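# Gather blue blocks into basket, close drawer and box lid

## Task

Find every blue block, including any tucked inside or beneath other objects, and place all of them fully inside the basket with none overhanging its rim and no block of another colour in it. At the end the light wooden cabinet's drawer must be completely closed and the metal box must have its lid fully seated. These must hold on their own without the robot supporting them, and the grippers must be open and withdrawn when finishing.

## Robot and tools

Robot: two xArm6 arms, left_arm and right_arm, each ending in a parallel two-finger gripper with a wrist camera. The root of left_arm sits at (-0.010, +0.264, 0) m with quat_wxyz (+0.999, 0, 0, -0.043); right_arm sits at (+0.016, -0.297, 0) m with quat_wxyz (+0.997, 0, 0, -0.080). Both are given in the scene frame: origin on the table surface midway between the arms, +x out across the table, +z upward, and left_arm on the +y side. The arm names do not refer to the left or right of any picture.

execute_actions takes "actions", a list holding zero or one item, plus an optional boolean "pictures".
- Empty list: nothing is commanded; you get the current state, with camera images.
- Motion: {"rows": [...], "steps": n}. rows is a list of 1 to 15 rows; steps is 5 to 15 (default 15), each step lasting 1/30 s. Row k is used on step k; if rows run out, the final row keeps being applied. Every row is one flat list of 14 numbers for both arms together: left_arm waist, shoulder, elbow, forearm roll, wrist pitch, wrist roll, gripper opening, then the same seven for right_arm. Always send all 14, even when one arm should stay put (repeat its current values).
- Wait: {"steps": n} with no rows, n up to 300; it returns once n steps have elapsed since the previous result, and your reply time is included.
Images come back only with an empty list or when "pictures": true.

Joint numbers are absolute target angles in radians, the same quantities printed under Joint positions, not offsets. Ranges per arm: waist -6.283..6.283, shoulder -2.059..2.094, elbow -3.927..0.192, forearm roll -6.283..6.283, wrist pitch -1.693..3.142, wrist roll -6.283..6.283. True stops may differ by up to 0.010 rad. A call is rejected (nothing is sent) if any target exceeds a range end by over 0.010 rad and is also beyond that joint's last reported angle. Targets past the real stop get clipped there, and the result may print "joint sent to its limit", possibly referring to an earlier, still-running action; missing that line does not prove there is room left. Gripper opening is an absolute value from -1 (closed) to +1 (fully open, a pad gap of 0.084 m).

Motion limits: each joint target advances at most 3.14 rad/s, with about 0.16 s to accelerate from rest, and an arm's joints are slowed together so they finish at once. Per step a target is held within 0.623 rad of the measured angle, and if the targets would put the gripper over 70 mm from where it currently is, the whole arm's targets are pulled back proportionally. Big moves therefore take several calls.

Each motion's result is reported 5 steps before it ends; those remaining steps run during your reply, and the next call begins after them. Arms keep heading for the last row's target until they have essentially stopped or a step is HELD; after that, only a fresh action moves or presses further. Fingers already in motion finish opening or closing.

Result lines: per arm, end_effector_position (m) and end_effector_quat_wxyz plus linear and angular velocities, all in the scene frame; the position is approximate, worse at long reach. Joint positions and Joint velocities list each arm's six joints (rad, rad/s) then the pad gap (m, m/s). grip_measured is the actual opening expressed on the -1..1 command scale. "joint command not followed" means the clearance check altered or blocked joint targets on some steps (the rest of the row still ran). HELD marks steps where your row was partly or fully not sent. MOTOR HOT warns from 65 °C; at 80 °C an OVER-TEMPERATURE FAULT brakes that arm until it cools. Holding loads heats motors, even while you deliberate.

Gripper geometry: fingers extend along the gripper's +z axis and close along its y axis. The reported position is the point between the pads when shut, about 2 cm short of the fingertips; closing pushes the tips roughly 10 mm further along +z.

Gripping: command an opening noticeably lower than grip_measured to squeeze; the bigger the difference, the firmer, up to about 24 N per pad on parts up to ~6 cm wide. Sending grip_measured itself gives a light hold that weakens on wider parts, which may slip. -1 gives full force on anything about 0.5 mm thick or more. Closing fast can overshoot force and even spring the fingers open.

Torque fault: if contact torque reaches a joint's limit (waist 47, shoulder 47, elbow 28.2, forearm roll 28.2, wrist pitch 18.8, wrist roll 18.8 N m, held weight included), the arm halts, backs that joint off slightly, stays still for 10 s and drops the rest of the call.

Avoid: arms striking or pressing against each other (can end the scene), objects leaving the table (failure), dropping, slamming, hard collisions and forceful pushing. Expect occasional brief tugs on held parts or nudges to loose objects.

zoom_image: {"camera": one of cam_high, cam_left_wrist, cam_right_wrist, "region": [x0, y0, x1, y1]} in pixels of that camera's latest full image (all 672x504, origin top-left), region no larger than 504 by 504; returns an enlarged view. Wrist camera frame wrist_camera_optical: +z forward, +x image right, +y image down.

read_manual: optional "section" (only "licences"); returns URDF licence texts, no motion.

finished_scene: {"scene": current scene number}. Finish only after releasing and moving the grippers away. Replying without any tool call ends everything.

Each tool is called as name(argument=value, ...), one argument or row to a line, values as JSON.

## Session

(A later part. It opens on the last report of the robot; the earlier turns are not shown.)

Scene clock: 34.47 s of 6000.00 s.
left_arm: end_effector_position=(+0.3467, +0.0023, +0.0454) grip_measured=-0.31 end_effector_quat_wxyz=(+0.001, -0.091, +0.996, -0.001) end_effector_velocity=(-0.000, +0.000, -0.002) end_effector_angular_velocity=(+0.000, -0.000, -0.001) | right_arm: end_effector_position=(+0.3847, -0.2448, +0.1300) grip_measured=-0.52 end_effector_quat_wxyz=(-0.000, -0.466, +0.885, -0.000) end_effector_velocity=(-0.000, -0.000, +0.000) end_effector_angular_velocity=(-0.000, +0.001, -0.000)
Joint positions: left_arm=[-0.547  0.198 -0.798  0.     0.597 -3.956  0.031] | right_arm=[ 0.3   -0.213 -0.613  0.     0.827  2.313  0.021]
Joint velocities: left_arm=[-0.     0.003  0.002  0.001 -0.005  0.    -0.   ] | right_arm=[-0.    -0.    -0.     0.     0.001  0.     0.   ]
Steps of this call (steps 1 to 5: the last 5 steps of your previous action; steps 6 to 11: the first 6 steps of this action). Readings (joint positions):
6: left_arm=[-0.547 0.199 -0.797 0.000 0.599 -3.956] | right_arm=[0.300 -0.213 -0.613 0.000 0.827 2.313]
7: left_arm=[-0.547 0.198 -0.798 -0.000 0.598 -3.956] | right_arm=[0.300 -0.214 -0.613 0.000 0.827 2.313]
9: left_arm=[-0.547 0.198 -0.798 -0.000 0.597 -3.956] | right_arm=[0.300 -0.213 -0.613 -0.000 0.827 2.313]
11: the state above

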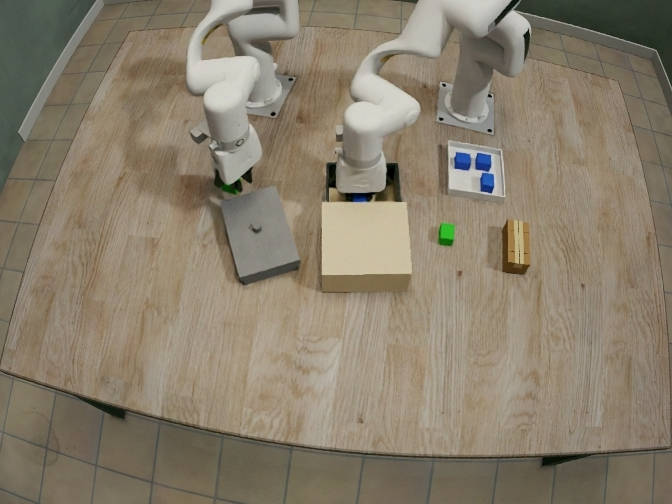

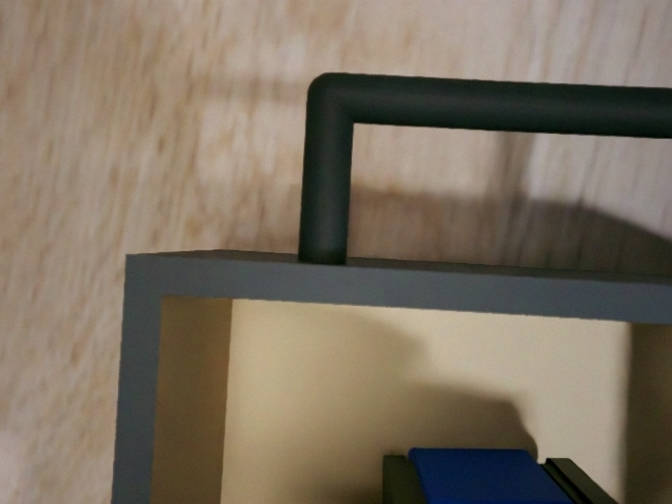

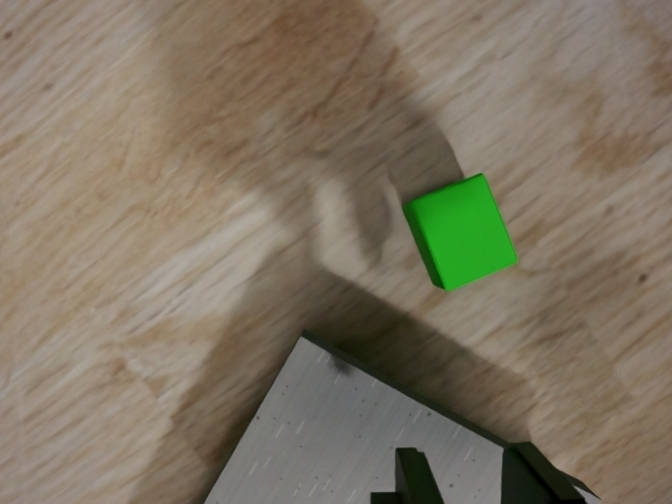

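execute_actions(
  actions=[
    {"rows":[[-0.5466,0.17,-0.802,0,0.632,-3.956,-0.75,0.3,-0.2135,-0.6134,0,0.8269,2.313,-0.5],[-0.5466,0.14,-0.809,0,0.669,-3.956,-0.75,0.3,-0.2135,-0.6134,0,0.8269,2.313,-0.5],[-0.5466,0.1,-0.82,0,0.72,-3.956,-0.75,0.3,-0.2135,-0.6134,0,0.8269,2.313,-0.5],[-0.5466,0.0713,-0.8294,0,0.7581,-3.956,-0.75,0.3,-0.2135,-0.6134,0,0.8269,2.313,-0.5],[-0.5466,0.04,-0.845,0,0.805,-3.956,-0.75,0.3,-0.2135,-0.6134,0,0.8269,2.313,-0.5],[-0.5466,0.01,-0.86,0,0.85,-3.956,-0.75,0.3,-0.2135,-0.6134,0,0.8269,2.313,-0.5],[-0.5466,-0.02,-0.87,0,0.89,-3.956,-0.75,0.3,-0.2135,-0.6134,0,0.8269,2.313,-0.5],[-0.53,-0.05,-0.86,0,0.91,-3.93,-0.75,0.3,-0.2135,-0.6134,0,0.8269,2.313,-0.5],[-0.51,-0.08,-0.83,0,0.91,-3.9,-0.75,0.3,-0.2135,-0.6134,0,0.8269,2.313,-0.5],[-0.48,-0.11,-0.8,0,0.91,-3.86,-0.75,0.3,-0.2135,-0.6134,0,0.8269,2.313,-0.5],[-0.45,-0.14,-0.77,0,0.91,-3.82,-0.75,0.3,-0.2135,-0.6134,0,0.8269,2.313,-0.5],[-0.42,-0.17,-0.74,0,0.91,-3.78,-0.75,0.3,-0.2135,-0.6134,0,0.8269,2.313,-0.5],[-0.39,-0.2,-0.71,0,0.91,-3.74,-0.75,0.31,-0.2135,-0.6134,0,0.8269,2.313,-0.5],[-0.36,-0.23,-0.68,0,0.91,-3.7,-0.75,0.33,-0.2135,-0.6134,0,0.8269,2.313,-0.5],[-0.33,-0.26,-0.65,0,0.91,-3.66,-0.75,0.36,-0.2135,-0.6134,0,0.8269,2.313,-0.5]],"steps":15},
  ],
)

execute_actions(
  actions=[
    {"rows":[[-0.2,-0.38,-0.52,0,0.9,-3.5,-0.75,0.39,-0.2135,-0.6134,0,0.8269,2.313,-0.5],[-0.2,-0.38,-0.52,0,0.9,-3.5,-0.75,0.42,-0.2135,-0.6134,0,0.8269,2.313,-0.5],[-0.2,-0.38,-0.52,0,0.9,-3.5,-0.75,0.45,-0.2135,-0.6134,0,0.8269,2.313,-0.5],[-0.2,-0.38,-0.52,0,0.9,-3.5,-0.75,0.49,-0.2135,-0.6134,0,0.8269,2.313,-0.5],[-0.2,-0.38,-0.52,0,0.9,-3.5,-0.75,0.53,-0.2135,-0.6134,0,0.8269,2.313,-0.5],[0.0393,-0.5648,-0.2304,0,0.7952,-3.188,-0.75,0.57,-0.2135,-0.6134,0,0.8269,2.313,-0.5],[0.0393,-0.5648,-0.2304,0,0.7952,-3.188,-0.75,0.61,-0.2135,-0.6134,0,0.8269,2.313,-0.5],[0.0393,-0.5648,-0.2304,0,0.7952,-3.188,-0.75,0.65,-0.2135,-0.6134,0,0.8269,2.313,-0.5],[0.0393,-0.5648,-0.2304,0,0.7952,-3.188,-0.75,0.69,-0.2135,-0.6134,0,0.8269,2.313,-0.5],[0.0393,-0.5648,-0.2304,0,0.7952,-3.188,-0.75,0.73,-0.2135,-0.6134,0,0.8269,2.313,-0.5],[0.0393,-0.5648,-0.2304,0,0.7952,-3.188,-0.75,0.77,-0.2135,-0.6134,0,0.8269,2.313,-0.5],[0.0393,-0.5648,-0.2304,0,0.7952,-3.188,-0.75,0.81,-0.2135,-0.6134,0,0.8269,2.313,-0.5],[0.0393,-0.5648,-0.2304,0,0.7952,-3.188,-0.75,0.85,-0.2135,-0.6134,0,0.8269,2.313,-0.5],[0.0393,-0.5648,-0.2304,0,0.7952,-3.188,-0.75,1.0267,-0.2135,-0.6134,0,0.8269,2.313,-0.5]],"steps":15},
  ],
)

execute_actions(
  actions=[
    {"steps":16},
  ],
  pictures=true,
)

Scene clock: 35.67 s of 6000.00 s.
left_arm: end_effector_position=(+0.3457, +0.0051, +0.1390) grip_measured=-0.31 end_effector_quat_wxyz=(+0.003, -0.089, +0.996, -0.003) end_effector_velocity=(-0.004, +0.109, +0.381) end_effector_angular_velocity=(-0.108, -0.152, -0.192) | right_arm: end_effector_position=(+0.3847, -0.2448, +0.1300) grip_measured=-0.52 end_effector_quat_wxyz=(-0.000, -0.466, +0.885, -0.000) end_effector_velocity=(-0.000, +0.000, -0.000) end_effector_angular_velocity=(+0.000, +0.001, -0.000)
Joint positions: left_arm=[-0.543 -0.01  -0.858 -0.     0.859 -3.947  0.031] | right_arm=[ 0.3   -0.213 -0.613 -0.     0.827  2.313  0.021]
Joint velocities: left_arm=[ 0.197 -0.979 -0.037 -0.002  0.83   0.391 -0.   ] | right_arm=[0.    0.001 0.    0.    0.    0.    0.   ]
Steps of this call (steps 1 to 5: the last 5 steps of your previous action; steps 6 to 15: the robot went on to your last target; steps 16 to 26: nothing new was sent; steps 27 to 36: the first 10 steps of this action). Readings (joint positions):
27: left_arm=[-0.547 0.200 -0.796 -0.000 0.597 -3.956] | right_arm=[0.300 -0.214 -0.613 0.000 0.827 2.313]
28: left_arm=[-0.547 0.197 -0.796 0.000 0.602 -3.956] | right_arm=[0.300 -0.213 -0.613 -0.000 0.827 2.313]
30: left_arm=[-0.547 0.169 -0.799 0.000 0.643 -3.956] | right_arm=[0.300 -0.213 -0.613 0.000 0.827 2.313]
34: left_arm=[-0.547 0.054 -0.841 -0.000 0.787 -3.956] | right_arm=[0.300 -0.214 -0.613 0.000 0.827 2.313]
36: the state above

Scene clock: 36.17 s of 6000.00 s.
left_arm: end_effector_position=(+0.2955, +0.2014, +0.1304) grip_measured=-0.31 end_effector_quat_wxyz=(-0.001, -0.024, +1.000, +0.000) end_effector_velocity=(-0.250, +0.379, -0.217) end_effector_angular_velocity=(+0.015, +0.073, -0.288) | right_arm: end_effector_position=(+0.3536, -0.1394, +0.1301) grip_measured=-0.52 end_effector_quat_wxyz=(+0.000, -0.591, +0.807, -0.000) end_effector_velocity=(-0.183, +0.393, -0.000) end_effector_angular_velocity=(-0.000, +0.000, +1.163)
Joint positions: left_arm=[-0.116 -0.442 -0.417  0.     0.86  -3.39   0.031] | right_arm=[ 0.596 -0.213 -0.614  0.     0.827  2.313  0.021]
Joint velocities: left_arm=[ 1.028 -0.784  1.281  0.003 -0.423  1.314 -0.   ] | right_arm=[ 1.163 -0.     0.    -0.     0.001  0.    -0.   ]
Steps of this call (steps 1 to 5: the last 5 steps of your previous action; steps 6 to 15: the first 10 steps of this action). Readings (joint positions):
6: left_arm=[-0.400 -0.187 -0.719 0.000 0.909 -3.755] | right_arm=[0.321 -0.213 -0.613 -0.000 0.827 2.313]
7: left_arm=[-0.369 -0.217 -0.688 0.000 0.909 -3.715] | right_arm=[0.340 -0.213 -0.613 -0.000 0.827 2.313]
9: left_arm=[-0.302 -0.281 -0.621 0.000 0.906 -3.630] | right_arm=[0.389 -0.213 -0.614 -0.000 0.827 2.313]
13: left_arm=[-0.184 -0.389 -0.500 -0.000 0.890 -3.479] | right_arm=[0.520 -0.213 -0.614 0.000 0.827 2.313]
15: the state above

Scene clock: 36.70 s of 6000.00 s.
left_arm: end_effector_position=(+0.2573, +0.2512, +0.1002) grip_measured=-0.31 end_effector_quat_wxyz=(+0.000, +0.000, +1.000, -0.000) end_effector_velocity=(-0.003, +0.002, -0.002) end_effector_angular_velocity=(+0.000, +0.005, +0.004) | right_arm: end_effector_position=(+0.2575, -0.0135, +0.1299) grip_measured=-0.52 end_effector_quat_wxyz=(+0.000, +0.749, -0.663, +0.000) end_effector_velocity=(-0.001, +0.002, +0.001) end_effector_angular_velocity=(+0.002, -0.002, +0.005)
Joint positions: left_arm=[ 0.038 -0.564 -0.231 -0.     0.795 -3.188  0.031] | right_arm=[ 1.024 -0.214 -0.613 -0.     0.827  2.313  0.021]
Joint velocities: left_arm=[ 0.006 -0.003  0.008  0.     0.     0.001 -0.   ] | right_arm=[ 0.005 -0.    -0.002 -0.    -0.    -0.     0.   ]
Kept back: nothing.
Steps of this call (steps 1 to 5: the last 5 steps of your previous action; steps 6 to 16: the robot went on to your last target). Readings (joint positions):
1: left_arm=[-0.082 -0.468 -0.375 0.000 0.847 -3.347] | right_arm=[0.635 -0.213 -0.614 0.000 0.827 2.313]
2: left_arm=[-0.048 -0.494 -0.334 0.000 0.832 -3.303] | right_arm=[0.674 -0.213 -0.614 0.000 0.827 2.313]
4: left_arm=[0.009 -0.540 -0.265 0.000 0.810 -3.230] | right_arm=[0.754 -0.213 -0.614 0.000 0.827 2.313]
8: left_arm=[0.037 -0.562 -0.233 -0.000 0.797 -3.192] | right_arm=[0.920 -0.213 -0.614 0.000 0.827 2.313]
16: the state above

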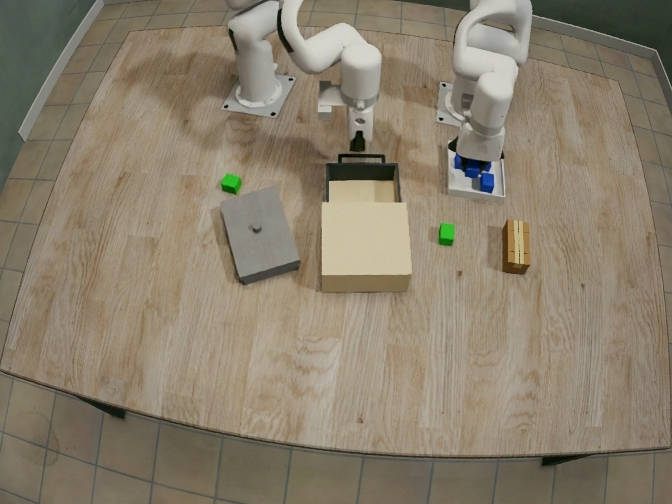

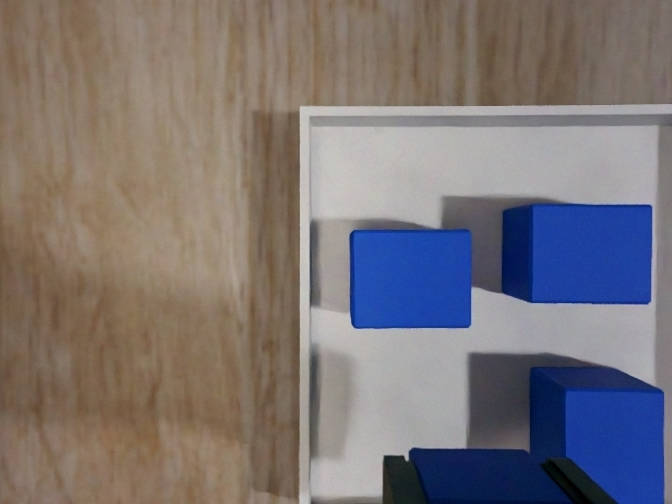

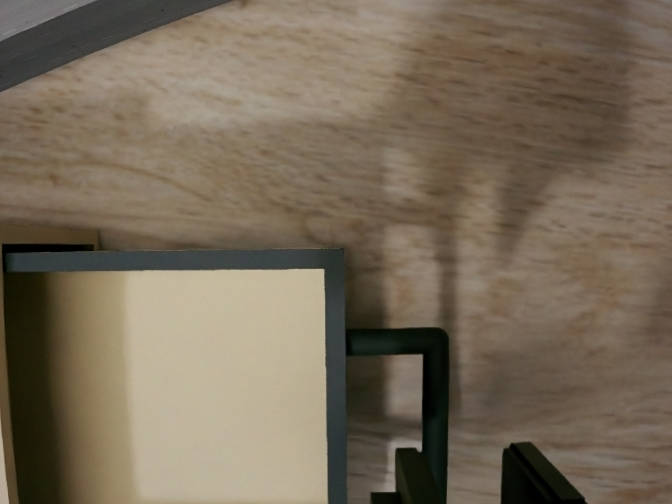

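execute_actions(
  actions=[
    {"rows":[[0.0393,-0.56,-0.205,0,0.765,-3.188,-0.75,1.0267,-0.19,-0.6,0,0.79,2.313,-0.5],[0.0393,-0.543,-0.191,0,0.734,-3.188,-0.75,1.0267,-0.165,-0.589,0,0.754,2.313,-0.5],[0.0393,-0.516,-0.182,0,0.698,-3.188,-0.75,1.0267,-0.14,-0.578,0,0.718,2.313,-0.5],[0.0393,-0.489,-0.174,0,0.663,-3.188,-0.75,1.0267,-0.12,-0.57,0,0.69,2.313,-0.5],[0.0393,-0.463,-0.169,0,0.632,-3.188,-0.75,1.0267,-0.103,-0.563,0,0.666,2.313,-0.5],[0.0393,-0.438,-0.165,0,0.603,-3.188,-0.75,1.0267,-0.0907,-0.5594,0,0.6501,2.313,-0.5],[0.0393,-0.413,-0.161,0,0.574,-3.188,-0.75,1.0267,-0.0907,-0.5594,0,0.6501,2.313,-0.5],[0.0393,-0.393,-0.158,0,0.551,-3.188,-0.75,1.0267,-0.0907,-0.5594,0,0.6501,2.313,-0.5],[0.0393,-0.378,-0.156,0,0.534,-3.188,-0.75,1.0267,-0.0907,-0.5594,0,0.6501,2.313,-0.5],[0.0393,-0.366,-0.154,0,0.52,-3.188,-0.75,1.0267,-0.0907,-0.5594,0,0.6501,2.313,-0.6],[0.0393,-0.3556,-0.153,0,0.5086,-3.188,-0.75,1.0267,-0.0907,-0.5594,0,0.6501,2.313,-0.7],[0.0393,-0.3556,-0.153,0,0.5086,-3.188,-0.75,1.0267,-0.0907,-0.5594,0,0.6501,2.313,-0.8],[0.0393,-0.3556,-0.153,0,0.5086,-3.188,-0.75,1.0267,-0.0907,-0.5594,0,0.6501,2.313,-0.9],[0.0393,-0.3556,-0.153,0,0.5086,-3.188,-0.75,1.0267,-0.0907,-0.5594,0,0.6501,2.313,-1]],"steps":15},
  ],
)

execute_actions(
  actions=[
    {"rows":[[0.0393,-0.3556,-0.153,0,0.5086,-3.188,-0.35,1.0224,-0.085,-0.566,0,0.651,2.309,-1],[0.0393,-0.3556,-0.153,0,0.5086,-3.188,-0.08,1.014,-0.073,-0.58,0,0.653,2.3,-1],[0.0393,-0.3556,-0.153,0,0.5086,-3.188,-0.08,1.0054,-0.061,-0.5934,0,0.6544,2.292,-1],[0.0393,-0.3556,-0.153,0,0.5086,-3.188,-0.08,0.997,-0.049,-0.607,0,0.656,2.283,-1],[0.0393,-0.393,-0.158,0,0.551,-3.188,-0.08,0.9841,-0.0311,-0.6274,0,0.6585,2.2705,-1],[0.0393,-0.438,-0.165,0,0.603,-3.188,-0.08,0.972,-0.013,-0.649,0,0.662,2.259,-1],[0.0393,-0.489,-0.174,0,0.663,-3.188,-0.08,0.961,0.005,-0.67,0,0.665,2.2475,-1],[0.0393,-0.543,-0.191,0,0.734,-3.188,-0.08,0.95,0.023,-0.692,0,0.669,2.236,-1],[0.0393,-0.59,-0.21,0,0.8,-3.188,-0.08,0.9385,0.041,-0.714,0,0.673,2.225,-1],[0.0393,-0.63,-0.24,0,0.87,-3.188,-0.08,0.928,0.059,-0.7365,0,0.6775,2.2145,-1],[0.0393,-0.66,-0.28,0,0.94,-3.188,-0.08,0.9175,0.077,-0.759,0,0.682,2.204,-1],[0.0393,-0.68,-0.33,0,1.01,-3.188,-0.08,0.9105,0.089,-0.7745,0,0.6855,2.197,-1],[0.0393,-0.7,-0.38,0,1.08,-3.188,-0.08,0.904,0.101,-0.79,0,0.689,2.19,-1],[0.0393,-0.71,-0.43,0,1.14,-3.188,-0.08,0.8975,0.113,-0.806,0,0.693,2.184,-1],[0.0393,-0.71,-0.48,0,1.19,-3.188,-0.08,0.891,0.1255,-0.822,0,0.6965,2.177,-1]],"steps":15},
  ],
)

execute_actions(
  actions=[
    {"rows":[[0.0393,-0.71,-0.48,0,1.19,-3.188,-0.08,0.885,0.138,-0.838,0,0.70,2.171,-1],[0.0393,-0.71,-0.48,0,1.19,-3.188,-0.08,0.8815,0.144,-0.846,0,0.702,2.168,-1],[0.0393,-0.71,-0.48,0,1.19,-3.188,-0.08,0.8785,0.15,-0.854,0,0.704,2.165,-1],[0.0393,-0.71,-0.48,0,1.19,-3.188,-0.08,0.876,0.156,-0.862,0,0.706,2.162,-1],[0.0393,-0.71,-0.48,0,1.19,-3.188,-0.08,0.873,0.162,-0.87,0,0.708,2.159,-1],[0.0393,-0.71,-0.48,0,1.19,-3.188,-0.08,0.871,0.166,-0.876,0,0.71,2.157,-1],[0.0393,-0.71,-0.48,0,1.19,-3.188,-0.08,0.869,0.17,-0.881,0,0.711,2.156,-1],[0.0393,-0.71,-0.48,0,1.19,-3.188,-0.08,0.867,0.174,-0.887,0,0.713,2.154,-1],[0.0393,-0.71,-0.48,0,1.19,-3.188,-0.08,0.865,0.178,-0.892,0,0.714,2.152,-1],[0.0393,-0.71,-0.48,0,1.19,-3.188,-0.08,0.863,0.182,-0.898,0,0.716,2.15,-1]],"steps":13},
  ],
)

execute_actions(
  actions=[
    {"steps":7},
  ],
  pictures=true,
)

Scene clock: 38.17 s of 6000.00 s.
left_arm: end_effector_position=(+0.2503, +0.2518, +0.0531) grip_measured=-0.31 end_effector_quat_wxyz=(-0.002, -0.000, +1.000, +0.000) end_effector_velocity=(-0.004, +0.000, -0.153) end_effector_angular_velocity=(-0.000, +0.011, +0.001) | right_arm: end_effector_position=(+0.2548, -0.0154, +0.0770) grip_measured=-0.55 end_effector_quat_wxyz=(+0.005, +0.750, -0.662, +0.000) end_effector_velocity=(+0.010, +0.012, -0.026) end_effector_angular_velocity=(+0.040, -0.034, +0.000)
Joint positions: left_arm=[ 0.039 -0.419 -0.162  0.     0.584 -3.188  0.031] | right_arm=[ 1.027 -0.093 -0.557  0.     0.659  2.313  0.02 ]
Joint velocities: left_arm=[ 0.001  0.668  0.109 -0.001 -0.767  0.001 -0.   ] | right_arm=[ 0.     0.087  0.016  0.    -0.155 -0.    -0.091]
Steps of this call (steps 1 to 15: the robot went on to your last target; steps 16 to 34: nothing new was sent; steps 35 to 44: the first 10 steps of this action). Readings (joint positions):
35: left_arm=[0.039 -0.565 -0.230 -0.000 0.795 -3.188] | right_arm=[1.027 -0.213 -0.613 -0.000 0.827 2.313]
36: left_arm=[0.039 -0.564 -0.228 -0.000 0.790 -3.188] | right_arm=[1.027 -0.211 -0.612 -0.000 0.821 2.313]
38: left_arm=[0.039 -0.553 -0.208 -0.000 0.755 -3.188] | right_arm=[1.027 -0.188 -0.603 -0.000 0.782 2.313]
42: left_arm=[0.039 -0.467 -0.171 0.000 0.641 -3.188] | right_arm=[1.027 -0.108 -0.564 0.000 0.679 2.313]
44: the state above

Scene clock: 38.67 s of 6000.00 s.
left_arm: end_effector_position=(+0.2504, +0.2517, +0.0649) grip_measured=-0.09 end_effector_quat_wxyz=(-0.002, +0.000, +1.000, +0.000) end_effector_velocity=(+0.034, -0.001, +0.324) end_effector_angular_velocity=(-0.003, -0.070, +0.002) | right_arm: end_effector_position=(+0.2969, -0.0072, +0.0782) grip_measured=-0.81 end_effector_quat_wxyz=(+0.000, +0.750, -0.662, +0.000) end_effector_velocity=(+0.216, +0.029, -0.000) end_effector_angular_velocity=(-0.000, -0.000, -0.007)
Joint positions: left_arm=[ 0.039 -0.468 -0.172  0.     0.645 -3.188  0.04 ] | right_arm=[ 0.96   0.006 -0.672 -0.     0.666  2.247  0.008]
Joint velocities: left_arm=[ 0.002 -1.228 -0.338 -0.     1.496  0.     0.   ] | right_arm=[-0.334  0.521 -0.625 -0.001  0.104 -0.326  0.   ]
Steps of this call (steps 1 to 5: the last 5 steps of your previous action; steps 6 to 15: the first 10 steps of this action). Readings (joint positions):
6: left_arm=[0.039 -0.357 -0.153 0.000 0.512 -3.188] | right_arm=[1.026 -0.091 -0.560 -0.000 0.651 2.313]
7: left_arm=[0.039 -0.357 -0.154 -0.000 0.510 -3.188] | right_arm=[1.026 -0.090 -0.561 0.000 0.651 2.312]
9: left_arm=[0.039 -0.357 -0.154 -0.000 0.509 -3.188] | right_arm=[1.018 -0.079 -0.574 0.000 0.653 2.303]
13: left_arm=[0.039 -0.395 -0.157 0.000 0.559 -3.188] | right_arm=[0.982 -0.028 -0.631 0.000 0.660 2.269]
15: the state above

Scene clock: 39.10 s of 6000.00 s.
left_arm: end_effector_position=(+0.2681, +0.2509, +0.2102) grip_measured=-0.09 end_effector_quat_wxyz=(+0.002, -0.000, +1.000, -0.000) end_effector_velocity=(-0.036, +0.002, -0.018) end_effector_angular_velocity=(+0.008, +0.146, -0.000) | right_arm: end_effector_position=(+0.3612, +0.0015, +0.0783) grip_measured=-0.81 end_effector_quat_wxyz=(-0.000, +0.749, -0.662, +0.000) end_effector_velocity=(+0.060, +0.014, +0.002) end_effector_angular_velocity=(+0.009, -0.006, -0.004)
Joint positions: left_arm=[ 0.039 -0.709 -0.478 -0.     1.183 -3.188  0.04 ] | right_arm=[ 0.872  0.161 -0.87  -0.     0.708  2.16   0.008]
Joint velocities: left_arm=[-0.     0.01   0.014  0.001  0.122 -0.    -0.   ] | right_arm=[-0.064  0.146 -0.202  0.005  0.045 -0.064  0.   ]
Steps of this call (steps 1 to 5: the last 5 steps of your previous action; steps 6 to 13: the first 8 steps of this action). Readings (joint positions):
6: left_arm=[0.039 -0.658 -0.328 -0.000 0.981 -3.188] | right_arm=[0.903 0.101 -0.791 -0.000 0.690 2.191]
7: left_arm=[0.039 -0.671 -0.366 -0.000 1.032 -3.188] | right_arm=[0.896 0.114 -0.807 -0.000 0.693 2.184]
9: left_arm=[0.039 -0.694 -0.435 -0.000 1.122 -3.188] | right_arm=[0.885 0.135 -0.835 -0.000 0.700 2.173]
13: the state above

Scene clock: 39.33 s of 6000.00 s.
left_arm: end_effector_position=(+0.2666, +0.2510, +0.2098) grip_measured=-0.09 end_effector_quat_wxyz=(-0.001, -0.000, +1.000, +0.000) end_effector_velocity=(+0.004, -0.000, +0.007) end_effector_angular_velocity=(+0.000, -0.019, -0.002) | right_arm: end_effector_position=(+0.3683, +0.0034, +0.0783) grip_measured=-0.81 end_effector_quat_wxyz=(+0.000, +0.750, -0.662, -0.000) end_effector_velocity=(+0.007, -0.000, -0.001) end_effector_angular_velocity=(-0.000, -0.003, +0.000)
Joint positions: left_arm=[ 0.039 -0.709 -0.478  0.     1.19  -3.188  0.04 ] | right_arm=[ 0.865  0.181 -0.897  0.001  0.716  2.15   0.008]
Joint velocities: left_arm=[-0.001 -0.006 -0.013  0.001  0.     0.001 -0.   ] | right_arm=[-0.009  0.014 -0.016 -0.003 -0.    -0.006  0.   ]
Kept back: nothing.
Steps of this call (steps 1 to 5: the last 5 steps of your previous action; steps 6 to 7: the robot went on to your last target). Readings (joint positions):
1: left_arm=[0.039 -0.709 -0.477 0.000 1.186 -3.188] | right_arm=[0.870 0.166 -0.877 -0.000 0.710 2.157]
2: left_arm=[0.039 -0.708 -0.476 0.000 1.188 -3.188] | right_arm=[0.869 0.170 -0.882 0.000 0.712 2.155]
4: left_arm=[0.039 -0.708 -0.477 0.000 1.189 -3.188] | right_arm=[0.867 0.177 -0.891 0.001 0.716 2.152]
7: the state above

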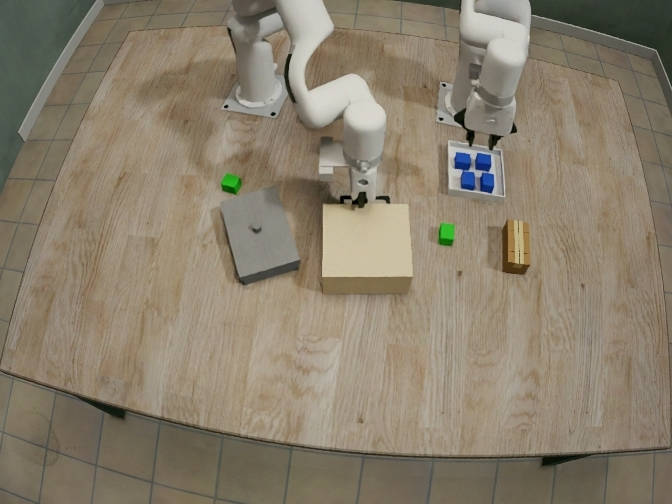

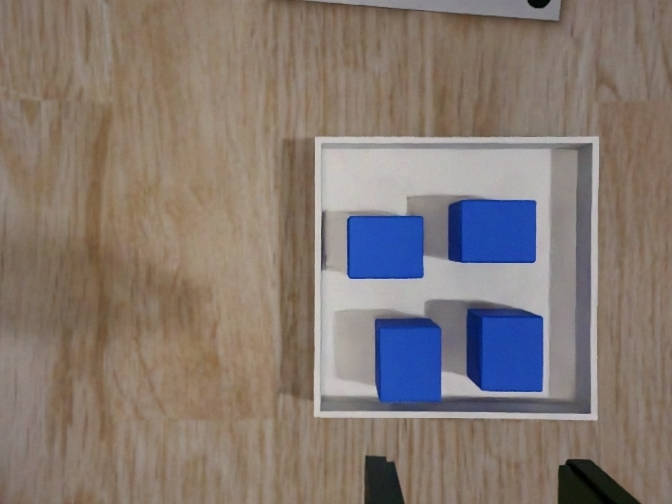

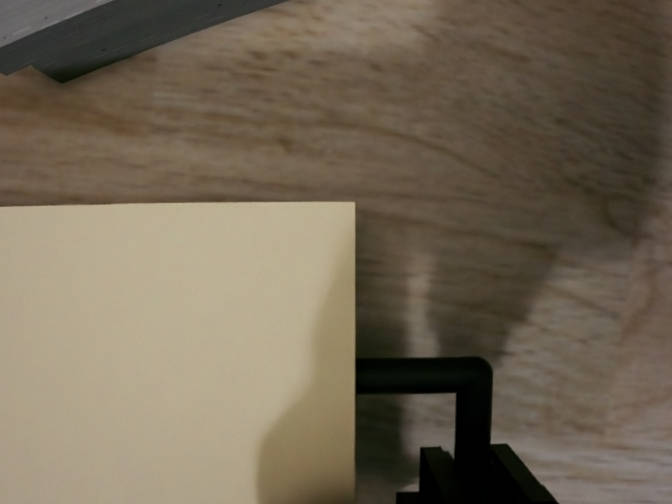

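Shut. Release and lift clear.

execute_actions(
  actions=[
    {"rows":[[0.1,-0.71,-0.5,0,1.21,-3.188,-0.08,0.864,0.181,-0.897,0,0.716,2.15,-0.75],[0.16,-0.71,-0.52,0,1.23,-3.188,-0.08,0.864,0.181,-0.897,0,0.716,2.15,-0.55],[0.22,-0.71,-0.54,0,1.25,-3.188,-0.08,0.864,0.181,-0.897,0,0.716,2.15,-0.55],[0.3,-0.71,-0.56,0,1.27,-3.188,-0.08,0.864,0.165,-0.903,0,0.738,2.15,-0.55],[0.38,-0.71,-0.58,0,1.29,-3.188,-0.08,0.864,0.145,-0.911,0,0.766,2.15,-0.55],[0.46,-0.71,-0.6,0,1.31,-3.188,-0.08,0.864,0.123,-0.921,0,0.798,2.15,-0.55],[0.54,-0.71,-0.6,0,1.31,-3.188,-0.08,0.864,0.10,-0.932,0,0.832,2.15,-0.55],[0.62,-0.71,-0.6,0,1.31,-3.188,-0.08,0.864,0.07,-0.94,0,0.87,2.15,-0.55],[0.7,-0.71,-0.6,0,1.31,-3.188,-0.08,0.864,0.03,-0.94,0,0.91,2.15,-0.55],[0.7,-0.71,-0.6,0,1.31,-3.188,-0.08,0.864,-0.02,-0.93,0,0.95,2.15,-0.55],[0.7,-0.71,-0.6,0,1.31,-3.188,-0.08,0.8,-0.4,-0.8,0,1.2,2.15,-0.55]],"steps":15},
  ],
)

execute_actions(
  actions=[
    {"steps":18},
  ],
  pictures=true,
)

Scene clock: 40.00 s of 6000.00 s.
left_arm: end_effector_position=(+0.2585, +0.3497, +0.2434) grip_measured=-0.09 end_effector_quat_wxyz=(+0.002, -0.177, +0.984, +0.000) end_effector_velocity=(-0.133, +0.422, +0.056) end_effector_angular_velocity=(-0.003, +0.009, +1.569) | right_arm: end_effector_position=(+0.3682, +0.0021, +0.1185) grip_measured=-0.57 end_effector_quat_wxyz=(+0.001, +0.750, -0.662, +0.000) end_effector_velocity=(-0.020, -0.015, +0.388) end_effector_angular_velocity=(+0.051, -0.059, +0.002)
Joint positions: left_arm=[ 0.395 -0.711 -0.572  0.     1.279 -3.188  0.04 ] | right_arm=[ 0.863  0.1   -0.928 -0.     0.829  2.15   0.019]
Joint velocities: left_arm=[ 1.568  0.    -0.162  0.     0.171 -0.    -0.   ] | right_arm=[ 0.004 -0.81  -0.226  0.001  0.958  0.     0.   ]
Steps of this call (steps 1 to 10: the robot went on to your last target; steps 11 to 20: the first 10 steps of this action). Readings (joint positions):
11: left_arm=[0.039 -0.710 -0.480 -0.000 1.190 -3.188] | right_arm=[0.864 0.182 -0.898 0.000 0.716 2.150]
12: left_arm=[0.043 -0.710 -0.481 -0.000 1.192 -3.188] | right_arm=[0.864 0.182 -0.898 -0.000 0.715 2.150]
14: left_arm=[0.091 -0.709 -0.496 -0.000 1.209 -3.188] | right_arm=[0.863 0.182 -0.898 -0.001 0.714 2.150]
18: left_arm=[0.291 -0.710 -0.555 0.000 1.263 -3.188] | right_arm=[0.863 0.145 -0.911 -0.000 0.772 2.150]
20: the state above

Scene clock: 40.60 s of 6000.00 s.
left_arm: end_effector_position=(+0.2202, +0.4261, +0.2526) grip_measured=-0.09 end_effector_quat_wxyz=(-0.000, -0.324, +0.946, -0.000) end_effector_velocity=(-0.001, +0.001, +0.001) end_effector_angular_velocity=(+0.001, -0.001, +0.005) | right_arm: end_effector_position=(+0.3056, -0.0809, +0.2447) grip_measured=-0.57 end_effector_quat_wxyz=(+0.002, +0.728, -0.685, -0.000) end_effector_velocity=(+0.001, +0.000, +0.005) end_effector_angular_velocity=(+0.006, -0.008, -0.001)
Joint positions: left_arm=[ 0.699 -0.71  -0.6   -0.     1.31  -3.188  0.04 ] | right_arm=[ 0.8   -0.397 -0.798  0.     1.199  2.15   0.019]
Joint velocities: left_arm=[ 0.005 -0.    -0.001  0.001  0.     0.     0.   ] | right_arm=[-0.001 -0.008 -0.007 -0.     0.005  0.     0.   ]
Kept back: nothing.
Steps of this call (steps 1 to 5: the last 5 steps of your previous action; steps 6 to 18: the robot went on to your last target). Readings (joint positions):
1: left_arm=[0.447 -0.711 -0.577 0.000 1.285 -3.188] | right_arm=[0.863 0.070 -0.934 -0.000 0.863 2.150]
2: left_arm=[0.500 -0.710 -0.581 0.000 1.290 -3.188] | right_arm=[0.863 0.033 -0.934 -0.000 0.895 2.150]
4: left_arm=[0.602 -0.710 -0.590 0.000 1.300 -3.188] | right_arm=[0.854 -0.061 -0.914 -0.000 0.958 2.150]
8: left_arm=[0.693 -0.710 -0.599 0.000 1.309 -3.188] | right_arm=[0.823 -0.249 -0.849 -0.000 1.091 2.150]
18: the state above

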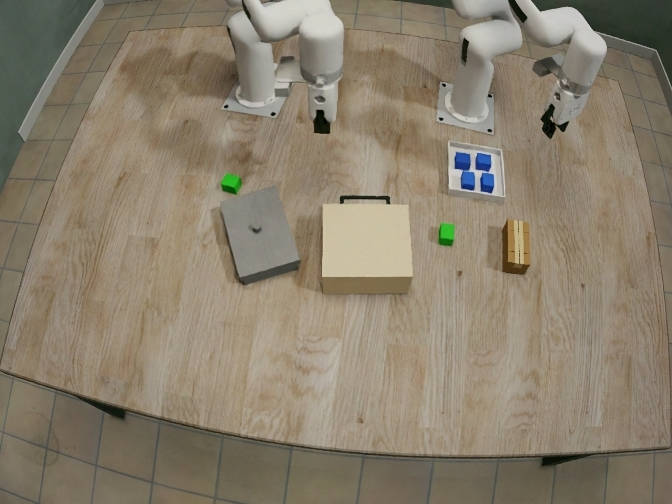

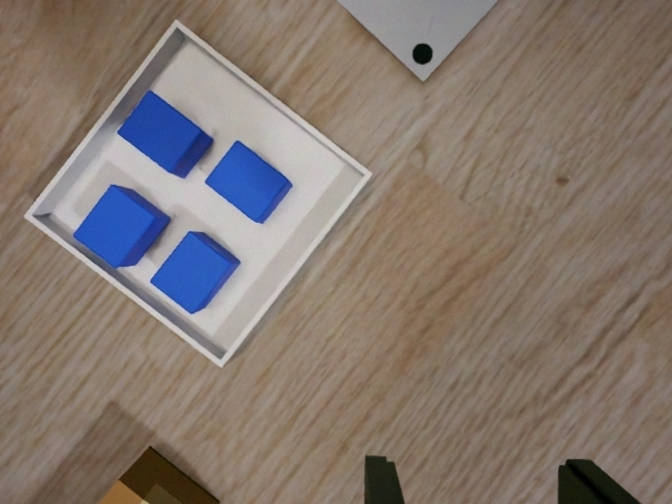

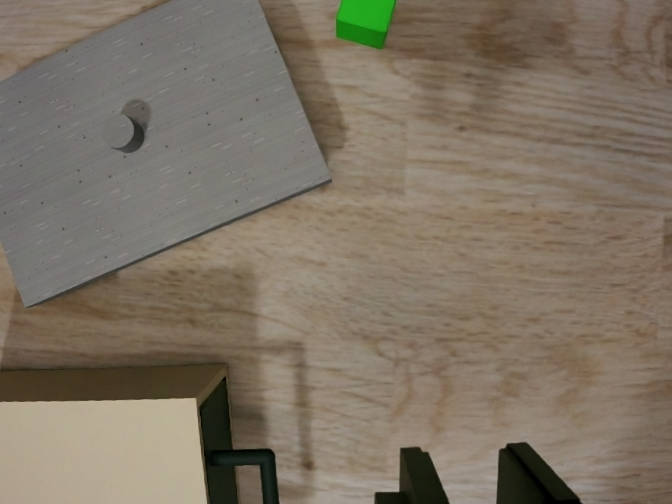

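finished_scene(
  scene=1,
)

The scene is finished: the task was done.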